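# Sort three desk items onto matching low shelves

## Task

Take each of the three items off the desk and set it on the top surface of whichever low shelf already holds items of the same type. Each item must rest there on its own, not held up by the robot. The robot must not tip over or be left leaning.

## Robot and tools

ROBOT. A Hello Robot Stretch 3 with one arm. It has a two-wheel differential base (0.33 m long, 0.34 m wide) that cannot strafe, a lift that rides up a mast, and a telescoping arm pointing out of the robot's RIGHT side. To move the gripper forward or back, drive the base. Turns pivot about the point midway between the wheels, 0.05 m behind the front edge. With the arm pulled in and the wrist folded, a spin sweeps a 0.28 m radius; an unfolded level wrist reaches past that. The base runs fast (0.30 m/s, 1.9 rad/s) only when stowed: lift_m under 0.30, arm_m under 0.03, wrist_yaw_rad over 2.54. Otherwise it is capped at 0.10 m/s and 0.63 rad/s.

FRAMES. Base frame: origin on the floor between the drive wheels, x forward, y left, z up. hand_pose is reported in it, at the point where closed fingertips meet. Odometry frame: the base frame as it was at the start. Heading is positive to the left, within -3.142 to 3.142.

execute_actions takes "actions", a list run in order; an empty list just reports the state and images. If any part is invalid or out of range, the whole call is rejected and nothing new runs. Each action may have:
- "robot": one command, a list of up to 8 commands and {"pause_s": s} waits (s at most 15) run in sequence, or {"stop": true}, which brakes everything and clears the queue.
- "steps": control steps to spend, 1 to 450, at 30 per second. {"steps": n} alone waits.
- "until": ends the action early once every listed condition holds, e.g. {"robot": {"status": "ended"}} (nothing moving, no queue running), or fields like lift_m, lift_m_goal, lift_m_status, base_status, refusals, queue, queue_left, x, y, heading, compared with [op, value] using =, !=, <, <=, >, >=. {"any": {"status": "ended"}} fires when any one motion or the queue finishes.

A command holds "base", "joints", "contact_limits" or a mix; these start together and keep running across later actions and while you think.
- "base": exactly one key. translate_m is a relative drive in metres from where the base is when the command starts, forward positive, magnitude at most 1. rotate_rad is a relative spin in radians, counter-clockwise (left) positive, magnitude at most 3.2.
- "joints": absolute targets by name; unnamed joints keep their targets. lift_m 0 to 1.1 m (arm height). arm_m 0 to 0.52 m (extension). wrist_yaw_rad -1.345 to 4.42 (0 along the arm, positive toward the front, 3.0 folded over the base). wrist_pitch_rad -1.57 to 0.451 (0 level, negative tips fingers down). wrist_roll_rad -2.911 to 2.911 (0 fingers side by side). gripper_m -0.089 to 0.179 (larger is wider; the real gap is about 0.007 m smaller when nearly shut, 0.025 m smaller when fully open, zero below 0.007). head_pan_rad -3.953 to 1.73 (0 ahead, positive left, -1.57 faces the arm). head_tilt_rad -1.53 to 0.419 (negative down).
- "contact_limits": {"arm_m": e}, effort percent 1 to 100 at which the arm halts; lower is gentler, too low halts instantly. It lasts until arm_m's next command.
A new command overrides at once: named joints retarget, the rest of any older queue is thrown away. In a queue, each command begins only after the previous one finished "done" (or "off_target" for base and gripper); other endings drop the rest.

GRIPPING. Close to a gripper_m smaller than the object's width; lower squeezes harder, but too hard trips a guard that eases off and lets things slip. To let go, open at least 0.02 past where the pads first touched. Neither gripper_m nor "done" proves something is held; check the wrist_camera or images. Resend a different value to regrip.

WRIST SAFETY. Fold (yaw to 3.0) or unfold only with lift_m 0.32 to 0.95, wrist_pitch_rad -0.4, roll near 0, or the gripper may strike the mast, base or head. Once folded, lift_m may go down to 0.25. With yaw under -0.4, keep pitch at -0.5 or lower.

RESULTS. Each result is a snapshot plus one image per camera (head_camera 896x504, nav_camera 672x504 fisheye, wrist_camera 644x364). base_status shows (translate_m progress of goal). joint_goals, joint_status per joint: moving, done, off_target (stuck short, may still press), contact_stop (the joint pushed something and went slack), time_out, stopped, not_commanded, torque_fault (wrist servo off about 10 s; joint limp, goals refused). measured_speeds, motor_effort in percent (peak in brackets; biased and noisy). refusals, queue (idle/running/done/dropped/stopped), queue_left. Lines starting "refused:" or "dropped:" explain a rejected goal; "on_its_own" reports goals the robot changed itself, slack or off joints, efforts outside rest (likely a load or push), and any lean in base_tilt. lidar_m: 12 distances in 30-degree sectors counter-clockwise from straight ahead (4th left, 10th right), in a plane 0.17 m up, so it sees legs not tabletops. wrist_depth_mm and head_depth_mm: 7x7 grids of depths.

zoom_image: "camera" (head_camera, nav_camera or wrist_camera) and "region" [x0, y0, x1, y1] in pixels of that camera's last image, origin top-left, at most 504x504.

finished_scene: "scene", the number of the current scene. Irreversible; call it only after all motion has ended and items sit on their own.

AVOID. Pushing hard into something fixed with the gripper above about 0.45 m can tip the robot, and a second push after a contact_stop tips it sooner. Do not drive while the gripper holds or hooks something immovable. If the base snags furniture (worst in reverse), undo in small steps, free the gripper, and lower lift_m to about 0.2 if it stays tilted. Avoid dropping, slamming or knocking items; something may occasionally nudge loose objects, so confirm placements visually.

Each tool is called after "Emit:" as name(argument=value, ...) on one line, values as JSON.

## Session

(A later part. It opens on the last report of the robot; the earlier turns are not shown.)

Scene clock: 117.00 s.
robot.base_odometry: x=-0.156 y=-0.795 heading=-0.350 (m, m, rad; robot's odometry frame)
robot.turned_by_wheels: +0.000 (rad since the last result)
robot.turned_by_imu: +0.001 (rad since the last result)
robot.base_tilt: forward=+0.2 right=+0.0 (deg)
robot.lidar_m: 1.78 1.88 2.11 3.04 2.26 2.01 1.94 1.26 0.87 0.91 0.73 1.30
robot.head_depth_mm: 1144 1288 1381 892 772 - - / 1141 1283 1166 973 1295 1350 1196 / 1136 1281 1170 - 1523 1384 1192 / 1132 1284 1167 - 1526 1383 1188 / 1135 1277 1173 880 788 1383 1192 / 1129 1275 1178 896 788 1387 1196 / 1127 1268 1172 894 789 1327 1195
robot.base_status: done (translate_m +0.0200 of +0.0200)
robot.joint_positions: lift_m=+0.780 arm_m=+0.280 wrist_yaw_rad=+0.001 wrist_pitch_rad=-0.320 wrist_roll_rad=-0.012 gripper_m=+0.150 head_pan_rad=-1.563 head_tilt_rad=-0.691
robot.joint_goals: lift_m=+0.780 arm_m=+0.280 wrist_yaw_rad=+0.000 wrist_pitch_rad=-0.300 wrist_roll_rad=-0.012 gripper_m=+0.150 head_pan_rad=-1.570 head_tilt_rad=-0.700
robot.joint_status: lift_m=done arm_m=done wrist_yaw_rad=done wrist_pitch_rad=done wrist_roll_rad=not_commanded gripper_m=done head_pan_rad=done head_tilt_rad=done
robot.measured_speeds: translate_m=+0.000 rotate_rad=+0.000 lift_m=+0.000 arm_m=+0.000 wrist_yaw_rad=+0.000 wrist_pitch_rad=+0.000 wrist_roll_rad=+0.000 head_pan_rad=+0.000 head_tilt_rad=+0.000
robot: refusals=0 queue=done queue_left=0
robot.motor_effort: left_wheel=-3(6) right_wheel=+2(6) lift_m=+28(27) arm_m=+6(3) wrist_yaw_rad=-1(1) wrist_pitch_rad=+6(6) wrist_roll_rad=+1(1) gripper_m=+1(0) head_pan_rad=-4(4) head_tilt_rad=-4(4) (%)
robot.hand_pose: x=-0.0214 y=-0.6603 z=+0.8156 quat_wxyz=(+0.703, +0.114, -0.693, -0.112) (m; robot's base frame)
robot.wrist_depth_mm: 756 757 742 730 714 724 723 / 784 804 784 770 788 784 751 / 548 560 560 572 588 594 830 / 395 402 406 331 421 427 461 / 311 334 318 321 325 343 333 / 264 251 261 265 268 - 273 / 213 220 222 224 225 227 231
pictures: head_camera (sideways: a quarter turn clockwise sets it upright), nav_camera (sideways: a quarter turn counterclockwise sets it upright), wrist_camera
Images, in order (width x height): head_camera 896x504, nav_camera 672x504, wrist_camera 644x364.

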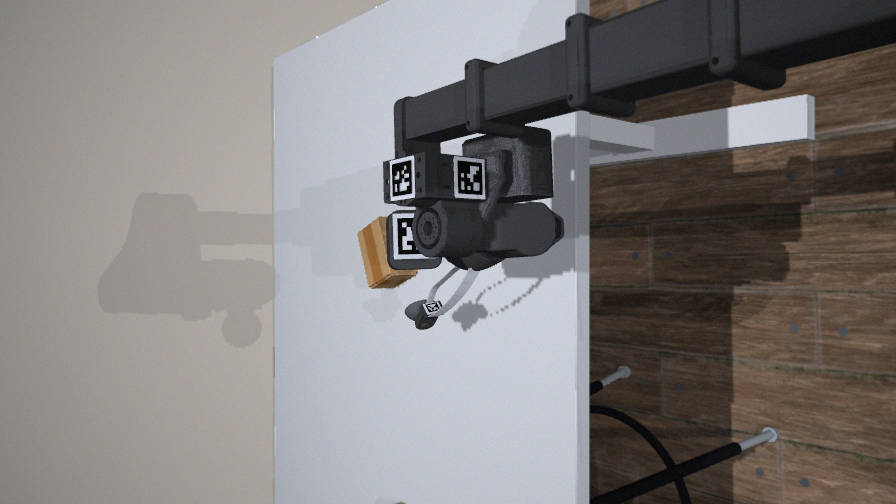

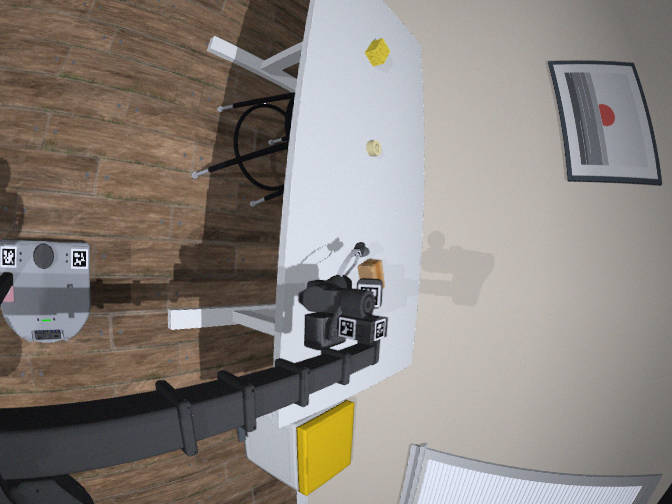

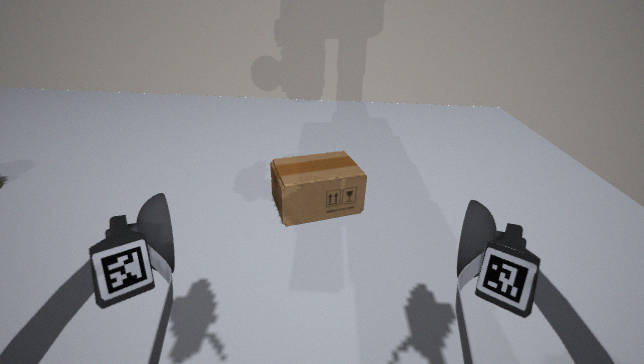

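Emit:
execute_actions(actions=[{"robot":[{"joints":{"lift_m":0.715}},{"joints":{"arm_m":0.38}}],"steps":450,"until":{"robot":{"status":"ended"}}}])

Scene clock: 126.63 s.
robot.base_odometry: x=-0.156 y=-0.795 heading=-0.350 (m, m, rad; robot's odometry frame)
robot.turned_by_wheels: +0.000 (rad since the last result)
robot.turned_by_imu: +0.001 (rad since the last result)
robot.base_tilt: forward=+0.2 right=+0.0 (deg)
robot.lidar_m: 1.78 1.88 2.11 3.04 2.25 2.01 1.94 1.26 0.86 0.91 0.73 1.30
robot.head_depth_mm: 1140 1289 1382 890 784 1432 - / 1138 1285 1170 925 - 1330 1171 / 1137 1281 1166 - 786 1386 1190 / 1131 1274 1168 - 788 1386 1194 / 1134 1272 1172 893 786 1386 1190 / 1125 1267 1176 895 788 1391 1192 / 1128 1270 1173 892 789 1326 1192
robot.base_status: done (translate_m +0.0200 of +0.0200)
robot.joint_positions: lift_m=+0.715 arm_m=+0.380 wrist_yaw_rad=+0.001 wrist_pitch_rad=-0.320 wrist_roll_rad=-0.012 gripper_m=+0.150 head_pan_rad=-1.563 head_tilt_rad=-0.691
robot.joint_goals: lift_m=+0.715 arm_m=+0.380 wrist_yaw_rad=+0.000 wrist_pitch_rad=-0.300 wrist_roll_rad=-0.012 gripper_m=+0.150 head_pan_rad=-1.570 head_tilt_rad=-0.700
robot.joint_status: lift_m=done arm_m=done wrist_yaw_rad=done wrist_pitch_rad=done wrist_roll_rad=not_commanded gripper_m=done head_pan_rad=done head_tilt_rad=done
robot.measured_speeds: translate_m=+0.000 rotate_rad=+0.000 lift_m=+0.000 arm_m=+0.000 wrist_yaw_rad=+0.000 wrist_pitch_rad=+0.000 wrist_roll_rad=+0.000 head_pan_rad=+0.000 head_tilt_rad=+0.000
robot: refusals=0 queue=done queue_left=0
robot.motor_effort: left_wheel=-3(3) right_wheel=+2(2) lift_m=+28(28) arm_m=+6(8) wrist_yaw_rad=-1(0) wrist_pitch_rad=+6(6) wrist_roll_rad=+0(1) gripper_m=+0(1) head_pan_rad=-4(4) head_tilt_rad=-5(4) (%)
robot.hand_pose: x=-0.0214 y=-0.7603 z=+0.7506 quat_wxyz=(+0.703, +0.114, -0.693, -0.112) (m; robot's base frame)
robot.wrist_depth_mm: 663 635 644 654 630 632 621 / 580 595 629 678 670 646 661 / 370 373 385 386 403 407 421 / 268 271 262 202 270 289 291 / 213 224 208 209 222 233 225 / 181 171 177 178 180 - 185 / 145 149 150 152 153 153 156
pictures: head_camera (sideways: a quarter turn clockwise sets it upright), nav_camera (sideways: a quarter turn counterclockwise sets it upright), wrist_camera
Images, in order (width x height): head_camera 896x504, nav_camera 672x504, wrist_camera 644x364.

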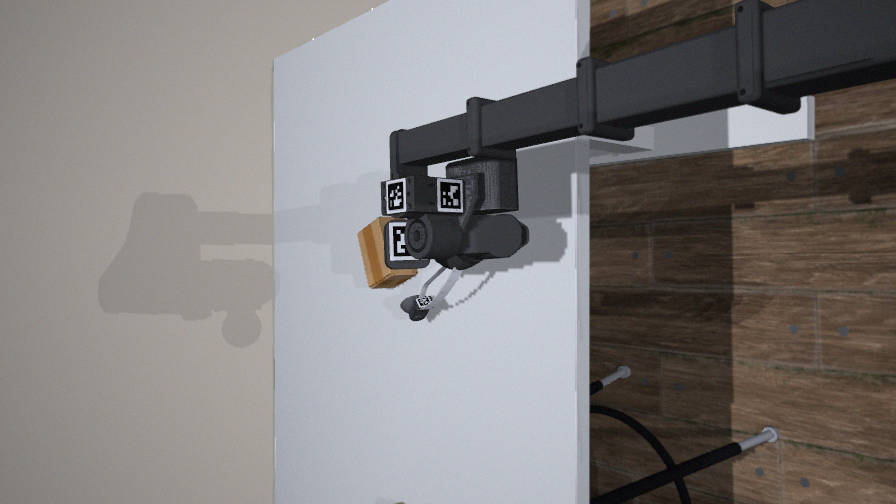

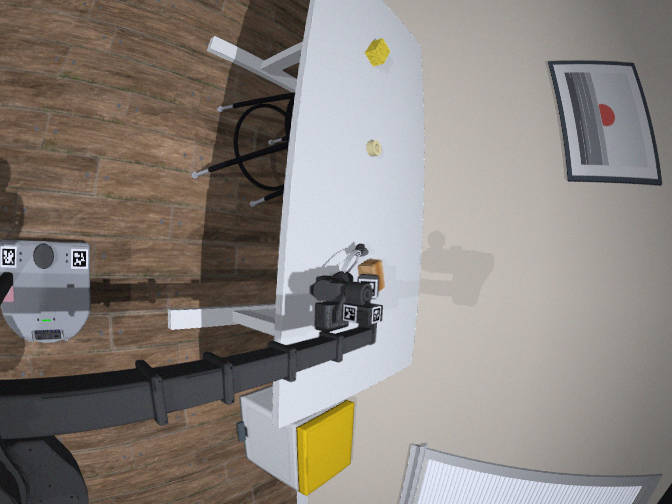

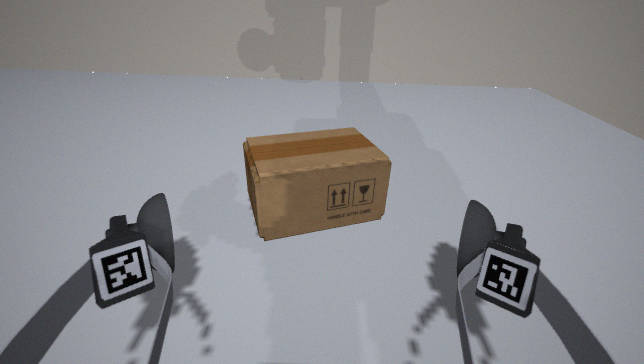

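Emit:
execute_actions(actions=[{"robot":[{"joints":{"arm_m":0.47}}],"steps":450,"until":{"robot":{"status":"ended"}}}])

Scene clock: 132.10 s.
robot.base_odometry: x=-0.156 y=-0.795 heading=-0.350 (m, m, rad; robot's odometry frame)
robot.turned_by_wheels: +0.000 (rad since the last result)
robot.turned_by_imu: +0.001 (rad since the last result)
robot.base_tilt: forward=+0.3 right=+0.0 (deg)
robot.lidar_m: 1.77 1.88 2.10 3.03 2.26 2.01 1.94 1.26 0.87 0.91 0.73 1.30
robot.head_depth_mm: 1145 1286 1373 893 785 1436 - / 1137 1285 1165 922 - 1348 1187 / 1139 1280 1229 837 785 1384 1190 / 1135 1276 1226 861 788 1378 1194 / 1133 1272 1167 896 789 1387 1192 / 1126 1272 1178 896 788 1389 1193 / 1132 1263 1170 896 789 1327 1195
robot.base_status: done (translate_m +0.0200 of +0.0200)
robot.joint_positions: lift_m=+0.715 arm_m=+0.470 wrist_yaw_rad=+0.001 wrist_pitch_rad=-0.320 wrist_roll_rad=-0.012 gripper_m=+0.150 head_pan_rad=-1.563 head_tilt_rad=-0.691
robot.joint_goals: lift_m=+0.715 arm_m=+0.470 wrist_yaw_rad=+0.000 wrist_pitch_rad=-0.300 wrist_roll_rad=-0.012 gripper_m=+0.150 head_pan_rad=-1.570 head_tilt_rad=-0.700
robot.joint_status: lift_m=done arm_m=done wrist_yaw_rad=done wrist_pitch_rad=done wrist_roll_rad=not_commanded gripper_m=done head_pan_rad=done head_tilt_rad=done
robot.measured_speeds: translate_m=+0.000 rotate_rad=+0.000 lift_m=+0.000 arm_m=+0.000 wrist_yaw_rad=+0.000 wrist_pitch_rad=+0.000 wrist_roll_rad=+0.000 head_pan_rad=+0.000 head_tilt_rad=+0.000
robot: refusals=0 queue=done queue_left=0
robot.motor_effort: left_wheel=-3(3) right_wheel=+2(2) lift_m=+28(28) arm_m=+6(7) wrist_yaw_rad=+0(1) wrist_pitch_rad=+6(6) wrist_roll_rad=+1(1) gripper_m=+0(0) head_pan_rad=-3(4) head_tilt_rad=-4(3) (%)
robot.hand_pose: x=-0.0214 y=-0.8503 z=+0.7506 quat_wxyz=(+0.703, +0.114, -0.693, -0.112) (m; robot's base frame)
robot.wrist_depth_mm: 569 569 570 555 550 554 549 / 601 602 600 591 600 584 573 / 365 379 381 389 396 410 413 / 269 275 274 279 285 290 293 / 211 225 138 139 203 233 223 / 180 169 116 122 142 - 183 / 144 149 120 135 148 154 155
pictures: head_camera (sideways: a quarter turn clockwise sets it upright), nav_camera (sideways: a quarter turn counterclockwise sets it upright), wrist_camera
Images, in order (width x height): head_camera 896x504, nav_camera 672x504, wrist_camera 644x364.

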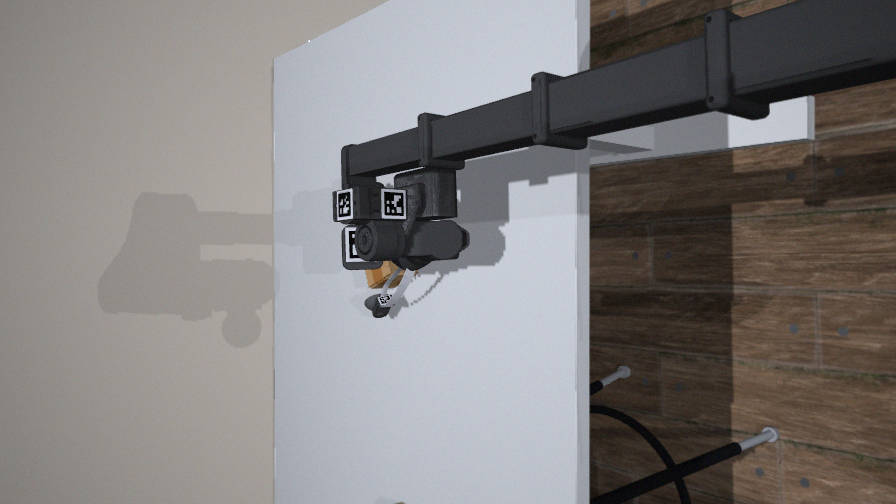

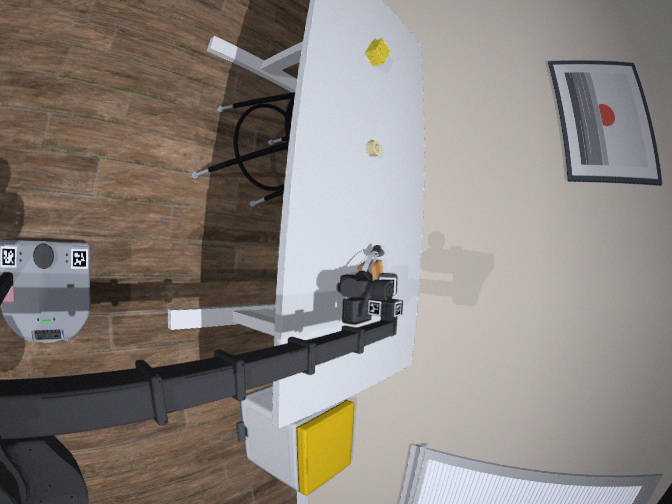

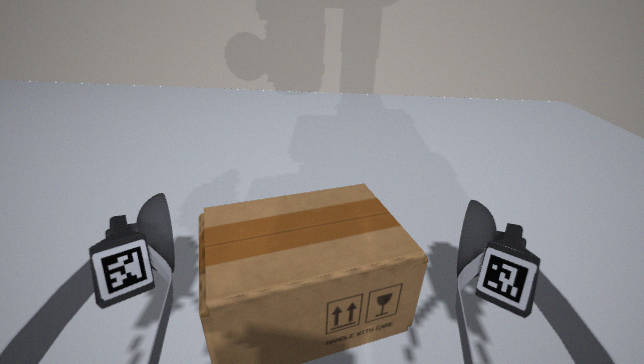

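Emit:
execute_actions(actions=[{"robot":[{"joints":{"lift_m":0.70}},{"joints":{"gripper_m":0.06}},{"pause_s":0.5},{"joints":{"lift_m":0.78}}],"steps":450,"until":{"robot":{"status":"ended"}}}])

Scene clock: 139.37 s.
robot.base_odometry: x=-0.156 y=-0.795 heading=-0.350 (m, m, rad; robot's odometry frame)
robot.turned_by_wheels: +0.000 (rad since the last result)
robot.turned_by_imu: +0.001 (rad since the last result)
robot.base_tilt: forward=+0.3 right=+0.0 (deg)
robot.lidar_m: 1.78 1.88 2.11 3.02 2.26 2.01 1.94 1.26 0.86 0.91 0.72 1.30
robot.head_depth_mm: 1145 1281 1391 892 775 - - / 1141 1281 1224 - 1298 1342 1192 / 1132 1275 1334 863 786 1386 1193 / 1137 1277 1288 879 788 1386 1194 / 1132 1268 1174 894 787 1379 1193 / 1134 1276 1166 893 788 1380 1190 / 1123 1268 1176 897 790 1324 1198
robot.base_status: done (translate_m +0.0200 of +0.0200)
robot.joint_positions: lift_m=+0.780 arm_m=+0.470 wrist_yaw_rad=-0.001 wrist_pitch_rad=-0.325 wrist_roll_rad=-0.012 gripper_m=+0.065 head_pan_rad=-1.563 head_tilt_rad=-0.691
robot.joint_goals: lift_m=+0.780 arm_m=+0.470 wrist_yaw_rad=+0.000 wrist_pitch_rad=-0.300 wrist_roll_rad=-0.012 gripper_m=+0.063 head_pan_rad=-1.570 head_tilt_rad=-0.700
robot.joint_status: lift_m=done arm_m=done wrist_yaw_rad=done wrist_pitch_rad=done wrist_roll_rad=not_commanded gripper_m=done head_pan_rad=done head_tilt_rad=done
robot.measured_speeds: translate_m=+0.000 rotate_rad=+0.000 lift_m=+0.000 arm_m=+0.000 wrist_yaw_rad=+0.000 wrist_pitch_rad=+0.000 wrist_roll_rad=+0.000 head_pan_rad=+0.000 head_tilt_rad=+0.000
robot: refusals=0 queue=done queue_left=0
robot.motor_effort: left_wheel=-3(3) right_wheel=+2(2) lift_m=+43(44) arm_m=+6(6) wrist_yaw_rad=+0(1) wrist_pitch_rad=+7(7) wrist_roll_rad=+1(1) gripper_m=-23(100) head_pan_rad=-4(4) head_tilt_rad=-4(4) (%)
robot.hand_pose: x=-0.0218 y=-0.8498 z=+0.8139 quat_wxyz=(+0.702, +0.115, -0.693, -0.114) (m; robot's base frame)
robot.wrist_depth_mm: 565 560 559 555 553 550 550 / 610 624 612 615 596 594 576 / 534 547 552 560 636 618 638 / 389 398 379 151 410 417 421 / 309 319 113 116 128 327 328 / 253 247 108 119 137 267 265 / 224 217 122 208 222 222 225
pictures: head_camera (sideways: a quarter turn clockwise sets it upright), nav_camera (sideways: a quarter turn counterclockwise sets it upright), wrist_camera
Images, in order (width x height): head_camera 896x504, nav_camera 672x504, wrist_camera 644x364.

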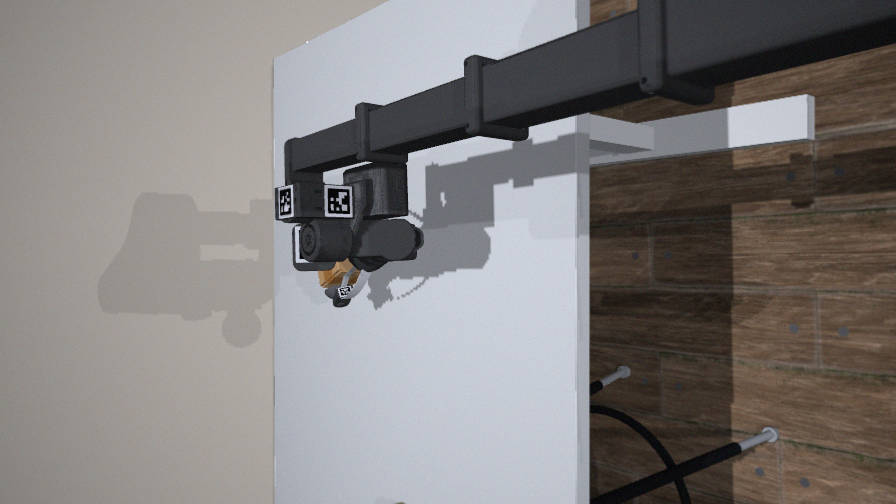

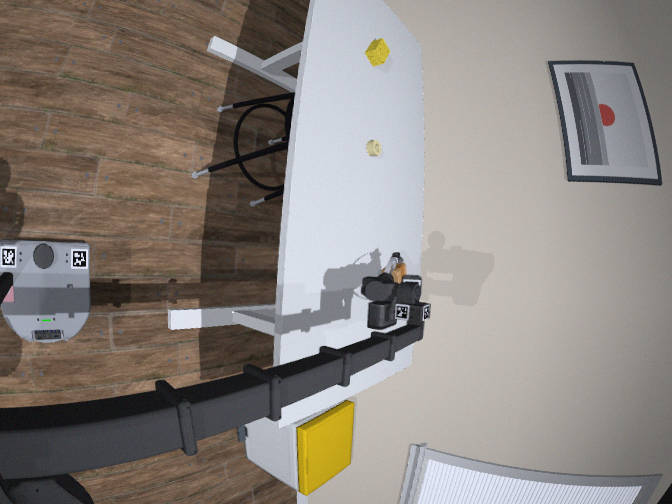

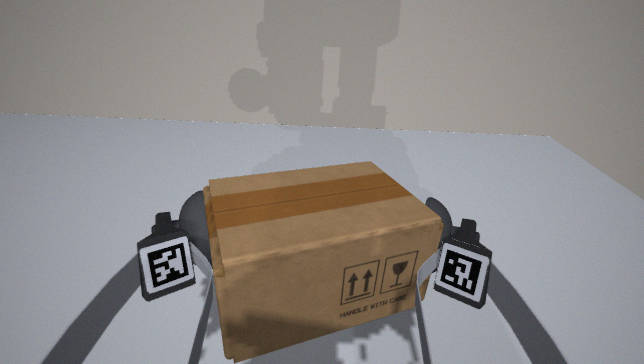

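Emit:
execute_actions(actions=[{"robot":[{"joints":{"arm_m":0.0,"lift_m":0.85,"head_tilt_rad":-0.6}},{"base":{"rotate_rad":1.11}},{"base":{"translate_m":1.0}},{"base":{"translate_m":0.96}},{"base":{"rotate_rad":0.46}}],"steps":450,"until":{"robot":{"status":"ended"}}},{"steps":450,"until":{"robot":{"status":"ended"}}},{"steps":450,"until":{"robot":{"status":"ended"}}}])

Scene clock: 192.37 s.
robot.base_odometry: x=+1.265 y=+0.556 heading=+1.220 (m, m, rad; robot's odometry frame)
robot.turned_by_wheels: +1.570 (rad since the last result)
robot.turned_by_imu: +1.554 (rad since the last result)
robot.base_tilt: forward=+0.2 right=+0.0 (deg)
robot.lidar_m: 1.28 1.37 2.19 2.40 2.89 2.80 2.43 1.35 0.54 0.54 0.69 1.18
robot.head_depth_mm: 798 885 995 1133 1320 1451 - / 797 881 989 1129 1309 1447 - / 791 877 985 1105 937 - - / 791 874 978 1097 937 638 1120 / 791 873 972 1089 935 993 1116 / 786 870 974 1085 940 992 1118 / 784 867 973 1083 943 995 1122
robot.base_status: done (rotate_rad +0.4599 of +0.4600)
robot.joint_positions: lift_m=+0.850 arm_m=+0.000 wrist_yaw_rad=+0.000 wrist_pitch_rad=-0.325 wrist_roll_rad=-0.012 gripper_m=+0.065 head_pan_rad=-1.563 head_tilt_rad=-0.606
robot.joint_goals: lift_m=+0.850 arm_m=+0.000 wrist_yaw_rad=+0.000 wrist_pitch_rad=-0.300 wrist_roll_rad=-0.012 gripper_m=+0.063 head_pan_rad=-1.570 head_tilt_rad=-0.600
robot.joint_status: lift_m=done arm_m=done wrist_yaw_rad=done wrist_pitch_rad=done wrist_roll_rad=not_commanded gripper_m=done head_pan_rad=done head_tilt_rad=done
robot.measured_speeds: translate_m=+0.000 rotate_rad=+0.000 lift_m=+0.000 arm_m=+0.000 wrist_yaw_rad=+0.000 wrist_pitch_rad=+0.000 wrist_roll_rad=+0.000 head_pan_rad=+0.000 head_tilt_rad=+0.000
robot: refusals=0 queue=done queue_left=0
robot.motor_effort: left_wheel=-3(9) right_wheel=+3(6) lift_m=+42(45) arm_m=-4(3) wrist_yaw_rad=+0(1) wrist_pitch_rad=+7(7) wrist_roll_rad=+0(1) gripper_m=-22(23) head_pan_rad=-4(3) head_tilt_rad=+3(12) (%)
robot.hand_pose: x=-0.0216 y=-0.3804 z=+0.8837 quat_wxyz=(+0.702, +0.115, -0.693, -0.114) (m; robot's base frame)
robot.wrist_depth_mm: 652 649 641 648 624 633 646 / 706 709 689 692 681 681 686 / 767 747 737 746 761 750 733 / 744 747 734 151 790 805 818 / 556 590 112 116 128 917 896 / 484 469 107 120 138 - - / 516 687 122 444 672 - -
pictures: head_camera (sideways: a quarter turn clockwise sets it upright), nav_camera (sideways: a quarter turn counterclockwise sets it upright), wrist_camera
Images, in order (width x height): head_camera 896x504, nav_camera 672x504, wrist_camera 644x364.

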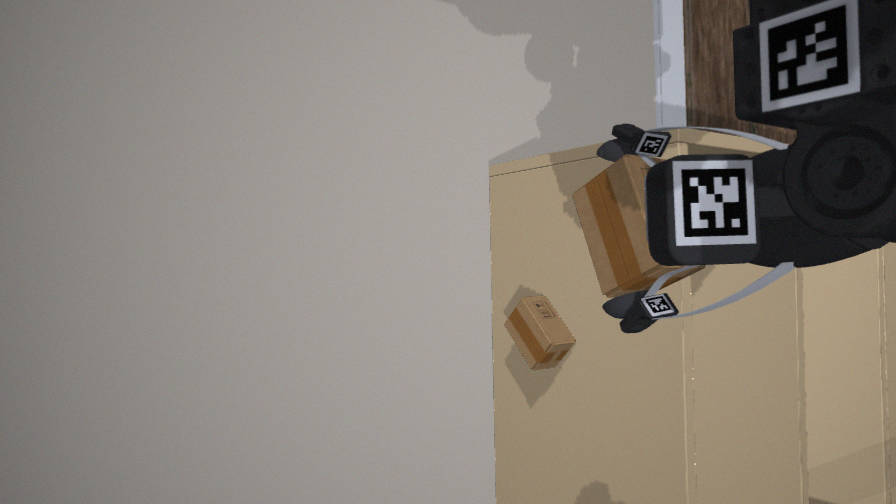

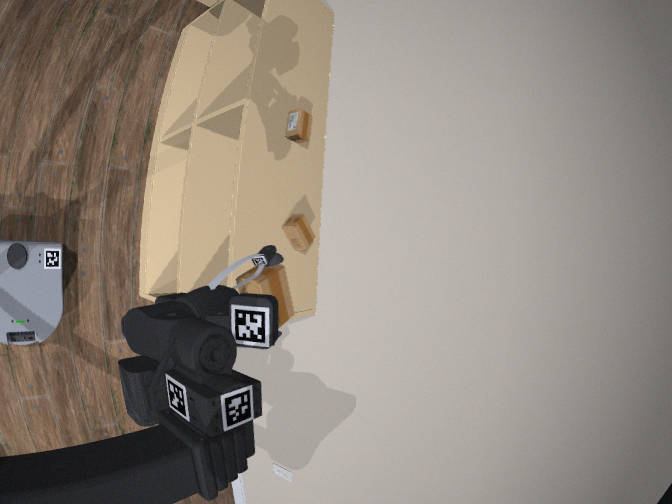

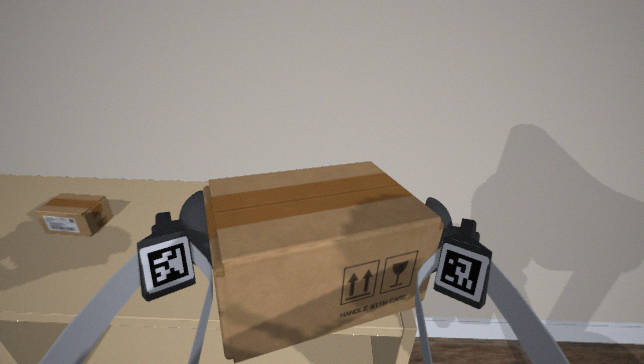

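Emit:
execute_actions(actions=[{"robot":[{"base":{"translate_m":0.22}},{"joints":{"arm_m":0.28,"lift_m":0.64,"head_tilt_rad":-0.8}}],"steps":450,"until":{"robot":{"status":"ended"}}}])

Scene clock: 211.87 s.
robot.base_odometry: x=+1.340 y=+0.762 heading=+1.220 (m, m, rad; robot's odometry frame)
robot.turned_by_wheels: +0.000 (rad since the last result)
robot.turned_by_imu: +0.001 (rad since the last result)
robot.base_tilt: forward=+0.2 right=+0.0 (deg)
robot.lidar_m: 1.06 1.17 1.60 2.41 2.90 2.99 2.64 1.34 0.63 0.88 0.58 0.99
robot.head_depth_mm: 829 946 1079 953 986 1288 1172 / 824 942 1074 968 1063 - 1143 / 820 938 1072 961 1066 1236 1155 / 817 935 1069 1011 1066 1235 1152 / 815 928 1069 953 1065 1241 1151 / 812 930 1072 926 987 1229 1153 / 809 927 1071 933 1040 1239 1156
robot.base_status: done (translate_m +0.2200 of +0.2200)
robot.joint_positions: lift_m=+0.640 arm_m=+0.280 wrist_yaw_rad=+0.000 wrist_pitch_rad=-0.326 wrist_roll_rad=-0.012 gripper_m=+0.065 head_pan_rad=-1.563 head_tilt_rad=-0.790
robot.joint_goals: lift_m=+0.640 arm_m=+0.280 wrist_yaw_rad=+0.000 wrist_pitch_rad=-0.300 wrist_roll_rad=-0.012 gripper_m=+0.063 head_pan_rad=-1.570 head_tilt_rad=-0.800
robot.joint_status: lift_m=done arm_m=done wrist_yaw_rad=done wrist_pitch_rad=done wrist_roll_rad=not_commanded gripper_m=done head_pan_rad=done head_tilt_rad=done
robot.measured_speeds: translate_m=+0.000 rotate_rad=+0.000 lift_m=+0.000 arm_m=+0.000 wrist_yaw_rad=+0.000 wrist_pitch_rad=+0.000 wrist_roll_rad=+0.000 head_pan_rad=+0.000 head_tilt_rad=+0.000
robot: refusals=0 queue=done queue_left=0
robot.motor_effort: left_wheel=-3(4) right_wheel=+2(6) lift_m=+29(42) arm_m=+6(7) wrist_yaw_rad=+0(0) wrist_pitch_rad=+7(7) wrist_roll_rad=+1(0) gripper_m=-23(24) head_pan_rad=-4(4) head_tilt_rad=-5(20) (%)
robot.hand_pose: x=-0.0216 y=-0.6597 z=+0.6741 quat_wxyz=(+0.702, +0.115, -0.693, -0.114) (m; robot's base frame)
robot.wrist_depth_mm: 385 389 386 385 381 380 377 / 417 423 417 411 403 408 407 / 447 441 453 448 448 446 451 / 251 336 321 150 250 339 361 / 235 271 112 116 128 280 280 / 220 210 108 120 137 226 229 / 191 186 122 178 190 191 193
pictures: head_camera (sideways: a quarter turn clockwise sets it upright), nav_camera (sideways: a quarter turn counterclockwise sets it upright), wrist_camera
Images, in order (width x height): head_camera 896x504, nav_camera 672x504, wrist_camera 644x364.

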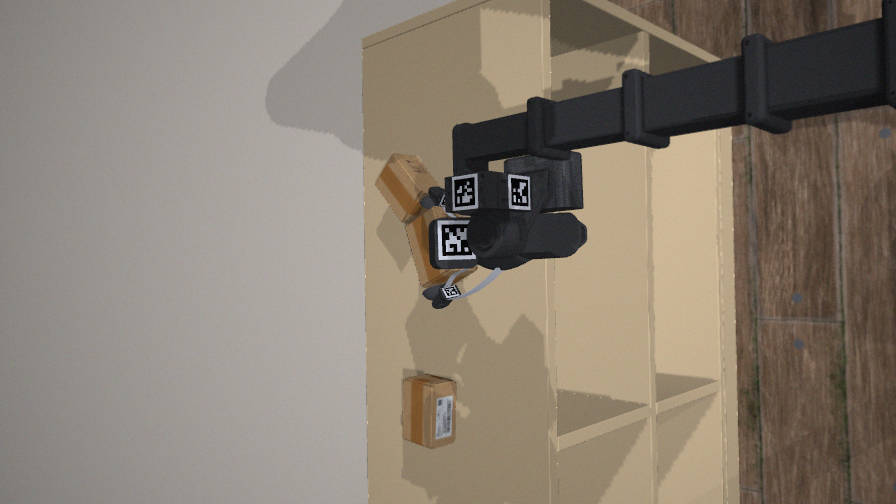

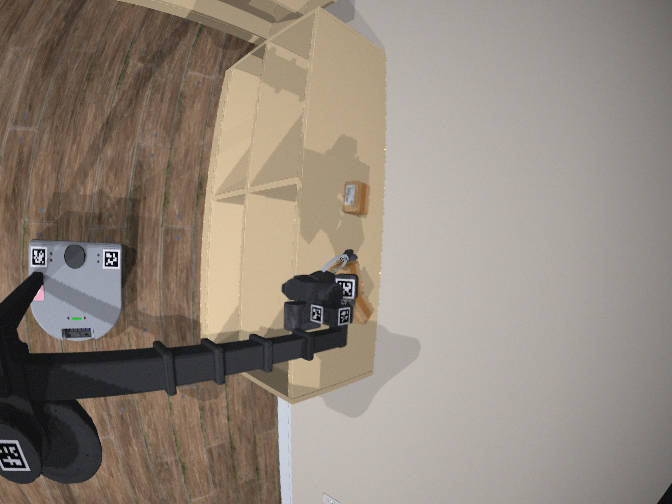

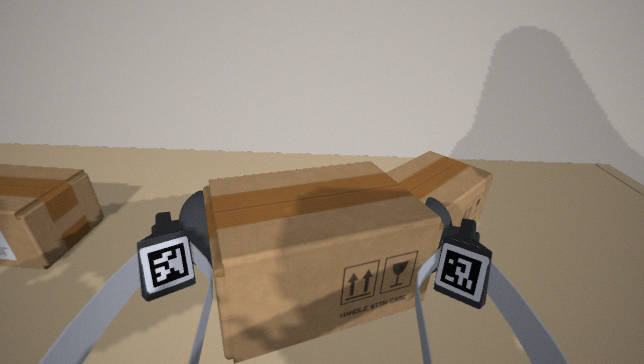

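Emit:
execute_actions(actions=[{"robot":[{"base":{"translate_m":0.07},"joints":{"arm_m":0.26}},{"joints":{"lift_m":0.592}},{"joints":{"gripper_m":0.13}},{"joints":{"lift_m":0.66}},{"joints":{"arm_m":0.0,"lift_m":0.8,"head_pan_rad":0.0,"head_tilt_rad":-0.4}}],"steps":450,"until":{"robot":{"status":"ended"}}}])

Scene clock: 227.07 s.
robot.base_odometry: x=+1.364 y=+0.828 heading=+1.220 (m, m, rad; robot's odometry frame)
robot.turned_by_wheels: +0.000 (rad since the last result)
robot.turned_by_imu: +0.002 (rad since the last result)
robot.base_tilt: forward=+0.2 right=+0.0 (deg)
robot.lidar_m: 0.99 1.10 1.54 2.40 2.90 3.04 2.74 1.35 0.67 0.61 0.55 0.93
robot.head_depth_mm: 1199 1288 1399 1501 1319 1401 1385 / 1198 1286 1381 1489 1308 1400 1380 / 1190 1279 1379 1481 1276 1359 1380 / 1184 1278 1369 1478 1315 1413 1380 / 1177 1265 1369 1472 1328 1422 1374 / 1178 1266 1361 1470 1326 1371 1370 / 1171 1253 1352 1466 1332 1371 1368
robot.base_status: done (translate_m +0.0700 of +0.0700)
robot.joint_positions: lift_m=+0.800 arm_m=+0.000 wrist_yaw_rad=+0.000 wrist_pitch_rad=-0.319 wrist_roll_rad=-0.012 gripper_m=+0.130 head_pan_rad=-0.007 head_tilt_rad=-0.409
robot.joint_goals: lift_m=+0.800 arm_m=+0.000 wrist_yaw_rad=+0.000 wrist_pitch_rad=-0.300 wrist_roll_rad=-0.012 gripper_m=+0.130 head_pan_rad=+0.000 head_tilt_rad=-0.400
robot.joint_status: lift_m=done arm_m=done wrist_yaw_rad=done wrist_pitch_rad=done wrist_roll_rad=not_commanded gripper_m=done head_pan_rad=done head_tilt_rad=done
robot.measured_speeds: translate_m=+0.000 rotate_rad=+0.000 lift_m=+0.000 arm_m=+0.000 wrist_yaw_rad=+0.000 wrist_pitch_rad=+0.000 wrist_roll_rad=+0.000 head_pan_rad=+0.000 head_tilt_rad=+0.000
robot: refusals=0 queue=done queue_left=0
robot.motor_effort: left_wheel=-3(5) right_wheel=+2(6) lift_m=+42(44) arm_m=-4(5) wrist_yaw_rad=+0(0) wrist_pitch_rad=+6(7) wrist_roll_rad=+0(0) gripper_m=+1(97) head_pan_rad=+3(40) head_tilt_rad=+4(26) (%)
robot.hand_pose: x=-0.0216 y=-0.3810 z=+0.8352 quat_wxyz=(+0.703, +0.113, -0.694, -0.112) (m; robot's base frame)
robot.wrist_depth_mm: 643 659 649 641 644 650 635 / 701 700 684 698 702 687 681 / 761 768 758 741 740 750 741 / 668 666 642 670 684 769 795 / 515 551 531 475 539 549 878 / 443 462 435 433 440 465 451 / 639 653 619 656 659 650 448
pictures: head_camera (sideways: a quarter turn clockwise sets it upright), nav_camera (sideways: a quarter turn counterclockwise sets it upright), wrist_camera
Images, in order (width x height): head_camera 896x504, nav_camera 672x504, wrist_camera 644x364.

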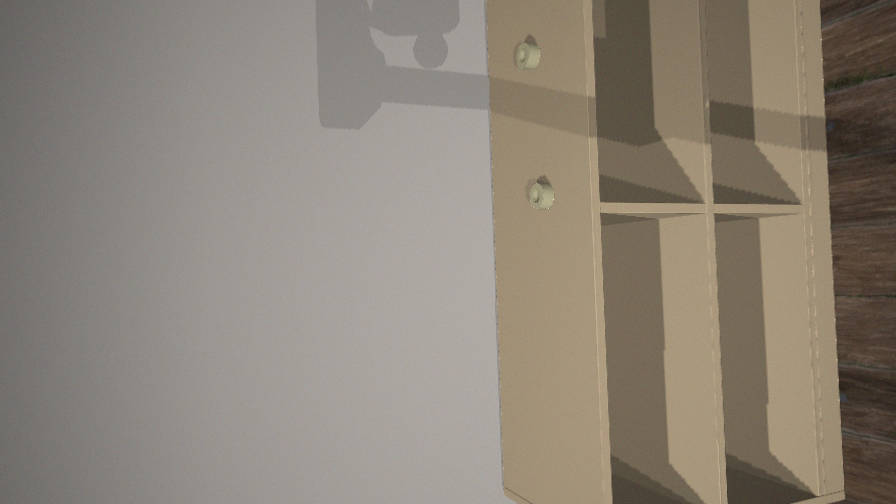

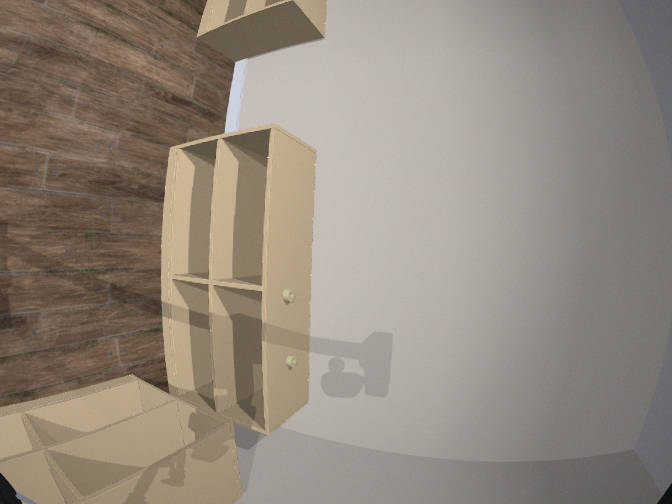

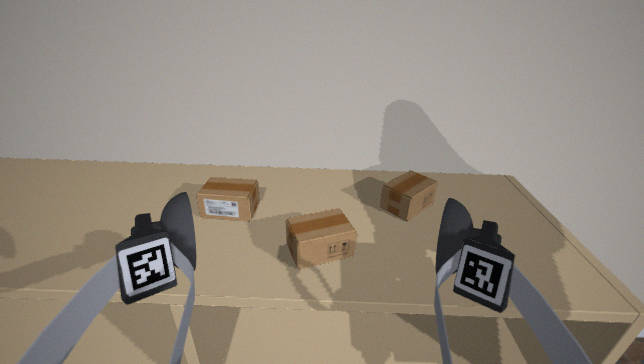

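Emit:
execute_actions(actions=[{"robot":[{"base":{"rotate_rad":2.88},"joints":{"wrist_yaw_rad":3.0,"wrist_pitch_rad":-0.4,"gripper_m":0.04,"lift_m":0.5}},{"joints":{"lift_m":0.25}},{"base":{"translate_m":1.0}},{"base":{"translate_m":0.75}},{"base":{"translate_m":0.37},"joints":{"lift_m":0.9}},{"joints":{"wrist_yaw_rad":0,"gripper_m":0.15,"head_pan_rad":-1.57,"head_tilt_rad":-0.7}},{"base":{"rotate_rad":1.83},"joints":{"wrist_pitch_rad":-0.3}}],"steps":450,"until":{"robot":{"status":"ended"}}},{"steps":450,"until":{"robot":{"status":"ended"}}},{"steps":450,"until":{"robot":{"status":"ended"}}}])

Scene clock: 278.57 s.
robot.base_odometry: x=+0.145 y=-0.906 heading=-0.354 (m, m, rad; robot's odometry frame)
robot.turned_by_wheels: +4.710 (rad since the last result)
robot.turned_by_imu: +4.658 (rad since the last result)
robot.base_tilt: forward=+0.3 right=+0.0 (deg)
robot.lidar_m: 1.49 1.57 1.93 2.99 2.88 2.33 2.23 1.32 0.99 0.65 0.80 1.57
robot.head_depth_mm: 1164 1310 1167 889 764 - - / 1156 1300 1166 892 1536 - - / 1155 1292 1172 892 - - - / 1145 1287 1171 894 - 1335 1196 / 1139 1275 1168 895 1051 1353 1197 / 1133 1269 1176 893 790 1360 1195 / 1126 1257 1174 895 791 1358 1193
robot.base_status: done (rotate_rad +1.8299 of +1.8300)
robot.joint_positions: lift_m=+0.900 arm_m=+0.000 wrist_yaw_rad=+0.001 wrist_pitch_rad=-0.321 wrist_roll_rad=-0.012 gripper_m=+0.150 head_pan_rad=-1.563 head_tilt_rad=-0.691
robot.joint_goals: lift_m=+0.900 arm_m=+0.000 wrist_yaw_rad=+0.000 wrist_pitch_rad=-0.300 wrist_roll_rad=-0.012 gripper_m=+0.150 head_pan_rad=-1.570 head_tilt_rad=-0.700
robot.joint_status: lift_m=done arm_m=done wrist_yaw_rad=done wrist_pitch_rad=done wrist_roll_rad=not_commanded gripper_m=done head_pan_rad=done head_tilt_rad=done
robot.measured_speeds: translate_m=+0.000 rotate_rad=+0.000 lift_m=+0.000 arm_m=+0.000 wrist_yaw_rad=+0.000 wrist_pitch_rad=+0.000 wrist_roll_rad=+0.000 head_pan_rad=+0.000 head_tilt_rad=+0.000
robot: refusals=0 queue=done queue_left=0
robot.motor_effort: left_wheel=-3(11) right_wheel=+2(8) lift_m=+41(44) arm_m=-4(4) wrist_yaw_rad=-1(3) wrist_pitch_rad=+6(7) wrist_roll_rad=+1(0) gripper_m=+1(99) head_pan_rad=-4(39) head_tilt_rad=-4(25) (%)
robot.hand_pose: x=-0.0213 y=-0.3809 z=+0.9348 quat_wxyz=(+0.703, +0.114, -0.693, -0.112) (m; robot's base frame)
robot.wrist_depth_mm: - 970 976 - - 995 - / - - - - - - - / 876 895 866 950 985 997 - / 644 639 658 662 665 689 699 / 495 524 515 519 524 556 541 / 423 413 416 423 431 - 436 / - - - - - - -
pictures: head_camera (sideways: a quarter turn clockwise sets it upright), nav_camera (sideways: a quarter turn counterclockwise sets it upright), wrist_camera
Images, in order (width x height): head_camera 896x504, nav_camera 672x504, wrist_camera 644x364.

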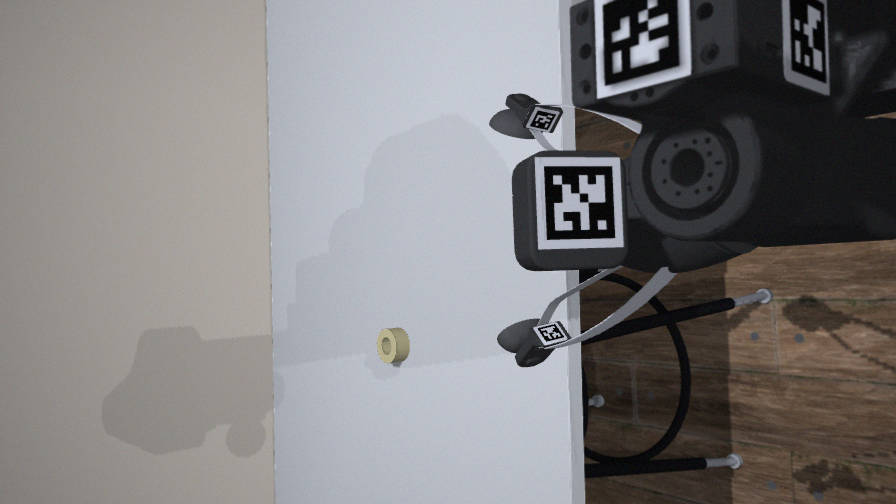

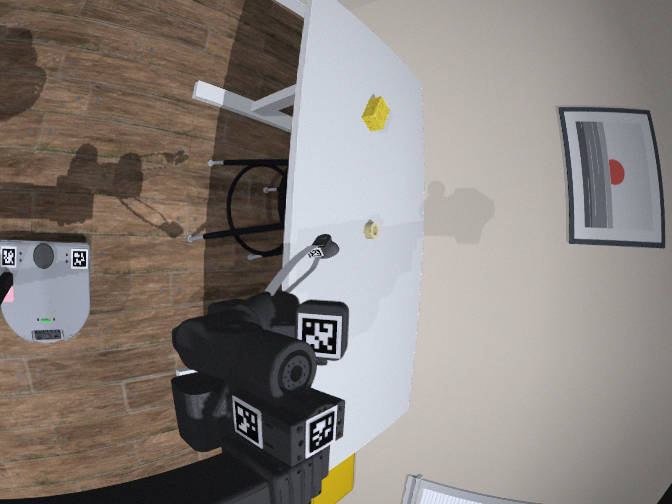

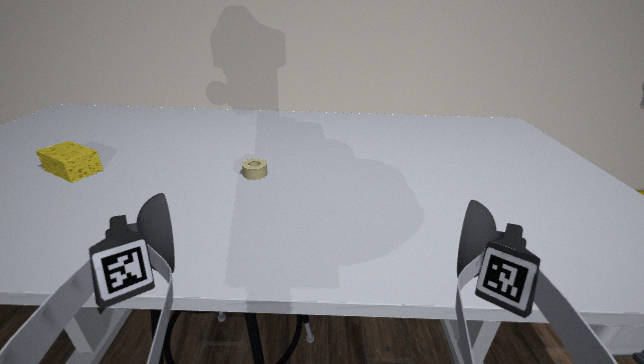

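Emit:
execute_actions(actions=[{"robot":[{"base":{"translate_m":0.14},"joints":{"arm_m":0.36,"lift_m":0.76}},{"joints":{"lift_m":0.71}}],"steps":450,"until":{"robot":{"status":"ended"}}}])

Scene clock: 290.17 s.
robot.base_odometry: x=+0.276 y=-0.955 heading=-0.354 (m, m, rad; robot's odometry frame)
robot.turned_by_wheels: +0.000 (rad since the last result)
robot.turned_by_imu: +0.001 (rad since the last result)
robot.base_tilt: forward=+0.3 right=+0.0 (deg)
robot.lidar_m: 1.35 1.43 1.86 3.00 2.97 2.47 2.36 1.42 1.06 0.64 0.74 1.43
robot.head_depth_mm: 1160 1310 1168 890 1522 1409 - / 1152 1293 1171 921 - 1351 1171 / 1147 1292 1169 - 1224 1376 1193 / 1141 1281 1167 940 907 1319 1197 / 1130 1274 1174 896 786 1354 1194 / 1127 1264 1175 895 790 1387 1193 / 1125 1258 1177 898 789 1381 1196
robot.base_status: done (translate_m +0.1400 of +0.1400)
robot.joint_positions: lift_m=+0.710 arm_m=+0.360 wrist_yaw_rad=+0.001 wrist_pitch_rad=-0.320 wrist_roll_rad=-0.012 gripper_m=+0.150 head_pan_rad=-1.563 head_tilt_rad=-0.691
robot.joint_goals: lift_m=+0.710 arm_m=+0.360 wrist_yaw_rad=+0.000 wrist_pitch_rad=-0.300 wrist_roll_rad=-0.012 gripper_m=+0.150 head_pan_rad=-1.570 head_tilt_rad=-0.700
robot.joint_status: lift_m=done arm_m=done wrist_yaw_rad=done wrist_pitch_rad=done wrist_roll_rad=not_commanded gripper_m=done head_pan_rad=done head_tilt_rad=done
robot.measured_speeds: translate_m=+0.000 rotate_rad=+0.000 lift_m=+0.000 arm_m=+0.000 wrist_yaw_rad=+0.000 wrist_pitch_rad=+0.000 wrist_roll_rad=+0.000 head_pan_rad=+0.000 head_tilt_rad=+0.000
robot: refusals=0 queue=done queue_left=0
robot.motor_effort: left_wheel=-3(5) right_wheel=+2(6) lift_m=+28(41) arm_m=+6(10) wrist_yaw_rad=-1(1) wrist_pitch_rad=+6(6) wrist_roll_rad=+0(1) gripper_m=+0(1) head_pan_rad=-4(4) head_tilt_rad=-4(4) (%)
robot.hand_pose: x=-0.0214 y=-0.7403 z=+0.7455 quat_wxyz=(+0.703, +0.114, -0.693, -0.112) (m; robot's base frame)
robot.wrist_depth_mm: 655 665 671 646 656 653 685 / 569 579 621 627 637 700 695 / 356 362 370 374 386 392 402 / 260 264 265 245 274 277 284 / 207 216 209 210 213 228 216 / 174 164 171 172 174 - 177 / 139 144 146 146 147 148 150
pictures: head_camera (sideways: a quarter turn clockwise sets it upright), nav_camera (sideways: a quarter turn counterclockwise sets it upright), wrist_camera
Images, in order (width x height): head_camera 896x504, nav_camera 672x504, wrist_camera 644x364.

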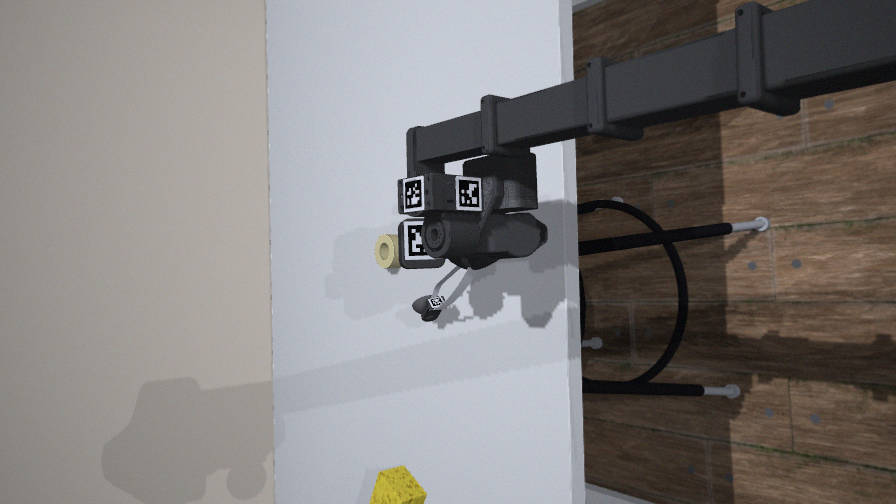

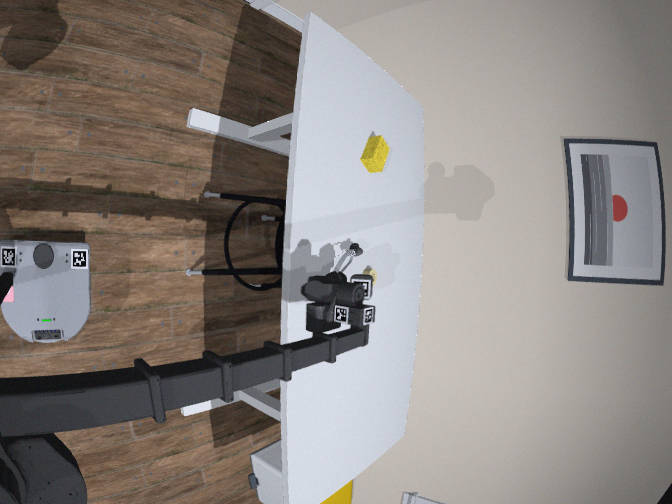

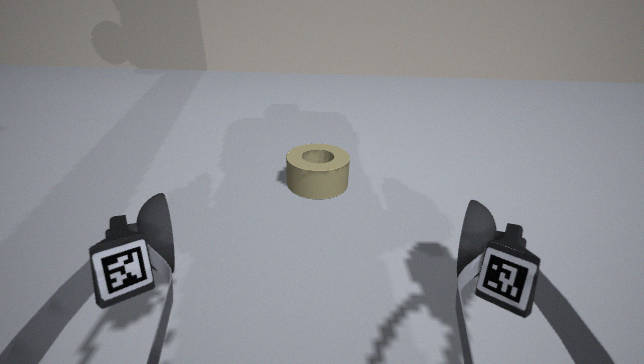

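Emit:
execute_actions(actions=[{"robot":[{"joints":{"arm_m":0.455,"lift_m":0.692,"gripper_m":0.10}}],"steps":450,"until":{"robot":{"status":"ended"}}}])

Scene clock: 306.60 s.
robot.base_odometry: x=+0.276 y=-0.955 heading=-0.354 (m, m, rad; robot's odometry frame)
robot.turned_by_wheels: +0.000 (rad since the last result)
robot.turned_by_imu: +0.001 (rad since the last result)
robot.base_tilt: forward=+0.3 right=-0.1 (deg)
robot.lidar_m: 1.35 1.42 1.85 3.03 2.98 2.47 2.36 1.42 1.06 0.64 0.74 1.43
robot.head_depth_mm: 1156 1312 1165 889 1526 1418 - / 1154 1300 1165 923 - 1366 1179 / 1142 1293 1194 - 787 1391 1189 / 1142 1281 1174 839 786 1323 1198 / 1130 1271 1175 896 787 1356 1194 / 1122 1265 1175 896 789 1379 1193 / 1127 1263 1179 897 789 1384 1196
robot.base_status: done (translate_m +0.1400 of +0.1400)
robot.joint_positions: lift_m=+0.692 arm_m=+0.454 wrist_yaw_rad=+0.001 wrist_pitch_rad=-0.287 wrist_roll_rad=-0.012 gripper_m=+0.100 head_pan_rad=-1.563 head_tilt_rad=-0.691
robot.joint_goals: lift_m=+0.692 arm_m=+0.455 wrist_yaw_rad=+0.000 wrist_pitch_rad=-0.300 wrist_roll_rad=-0.012 gripper_m=+0.100 head_pan_rad=-1.570 head_tilt_rad=-0.700
robot.joint_status: lift_m=done arm_m=done wrist_yaw_rad=done wrist_pitch_rad=done wrist_roll_rad=not_commanded gripper_m=done head_pan_rad=done head_tilt_rad=done
robot.measured_speeds: translate_m=+0.000 rotate_rad=+0.000 lift_m=+0.000 arm_m=+0.000 wrist_yaw_rad=+0.000 wrist_pitch_rad=+0.000 wrist_roll_rad=+0.000 head_pan_rad=+0.000 head_tilt_rad=+0.000
robot: refusals=0 queue=done queue_left=0
robot.motor_effort: left_wheel=-3(3) right_wheel=+2(2) lift_m=+23(28) arm_m=+8(10) wrist_yaw_rad=+0(0) wrist_pitch_rad=-4(6) wrist_roll_rad=+1(1) gripper_m=-1(99) head_pan_rad=-4(3) head_tilt_rad=-4(4) (%)
robot.hand_pose: x=-0.0214 y=-0.8384 z=+0.7356 quat_wxyz=(+0.704, +0.102, -0.695, -0.101) (m; robot's base frame)
robot.wrist_depth_mm: 575 585 574 569 576 584 579 / 598 601 599 589 611 617 621 / 351 361 362 376 382 386 404 / 249 254 254 258 265 266 273 / 191 194 188 164 198 203 206 / 156 155 157 153 157 164 165 / 136 133 133 135 135 136 137
pictures: head_camera (sideways: a quarter turn clockwise sets it upright), nav_camera (sideways: a quarter turn counterclockwise sets it upright), wrist_camera
Images, in order (width x height): head_camera 896x504, nav_camera 672x504, wrist_camera 644x364.

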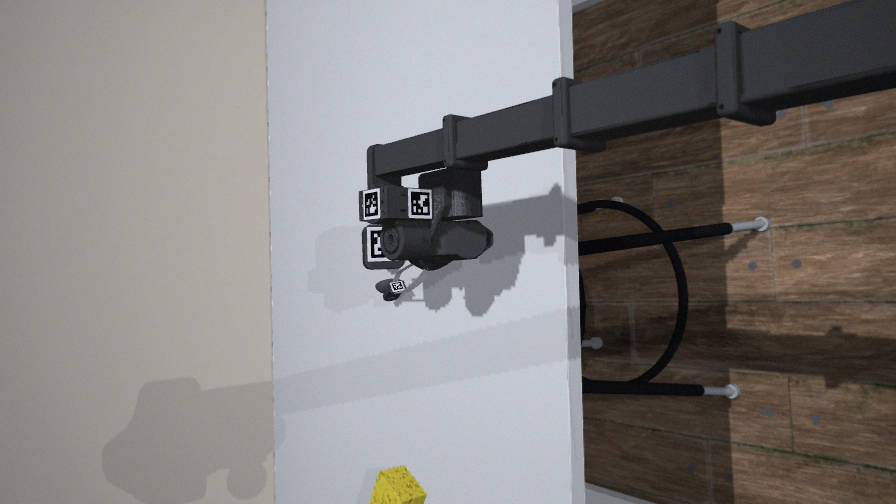

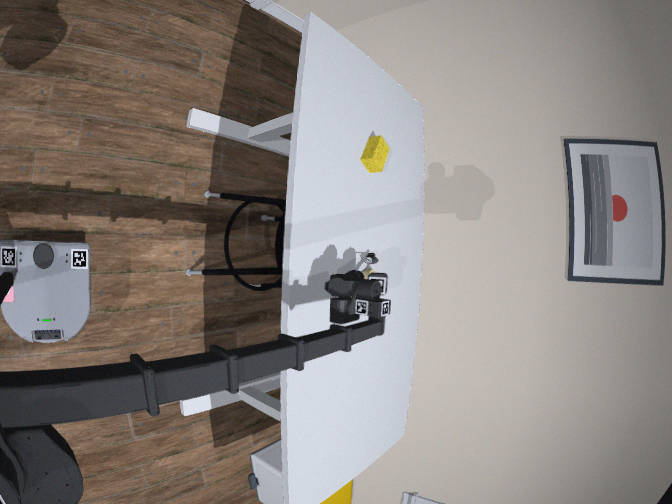

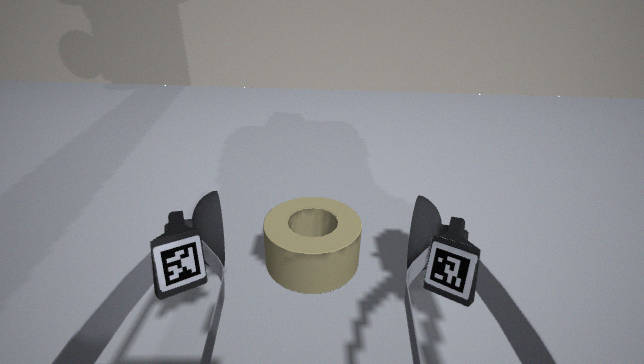

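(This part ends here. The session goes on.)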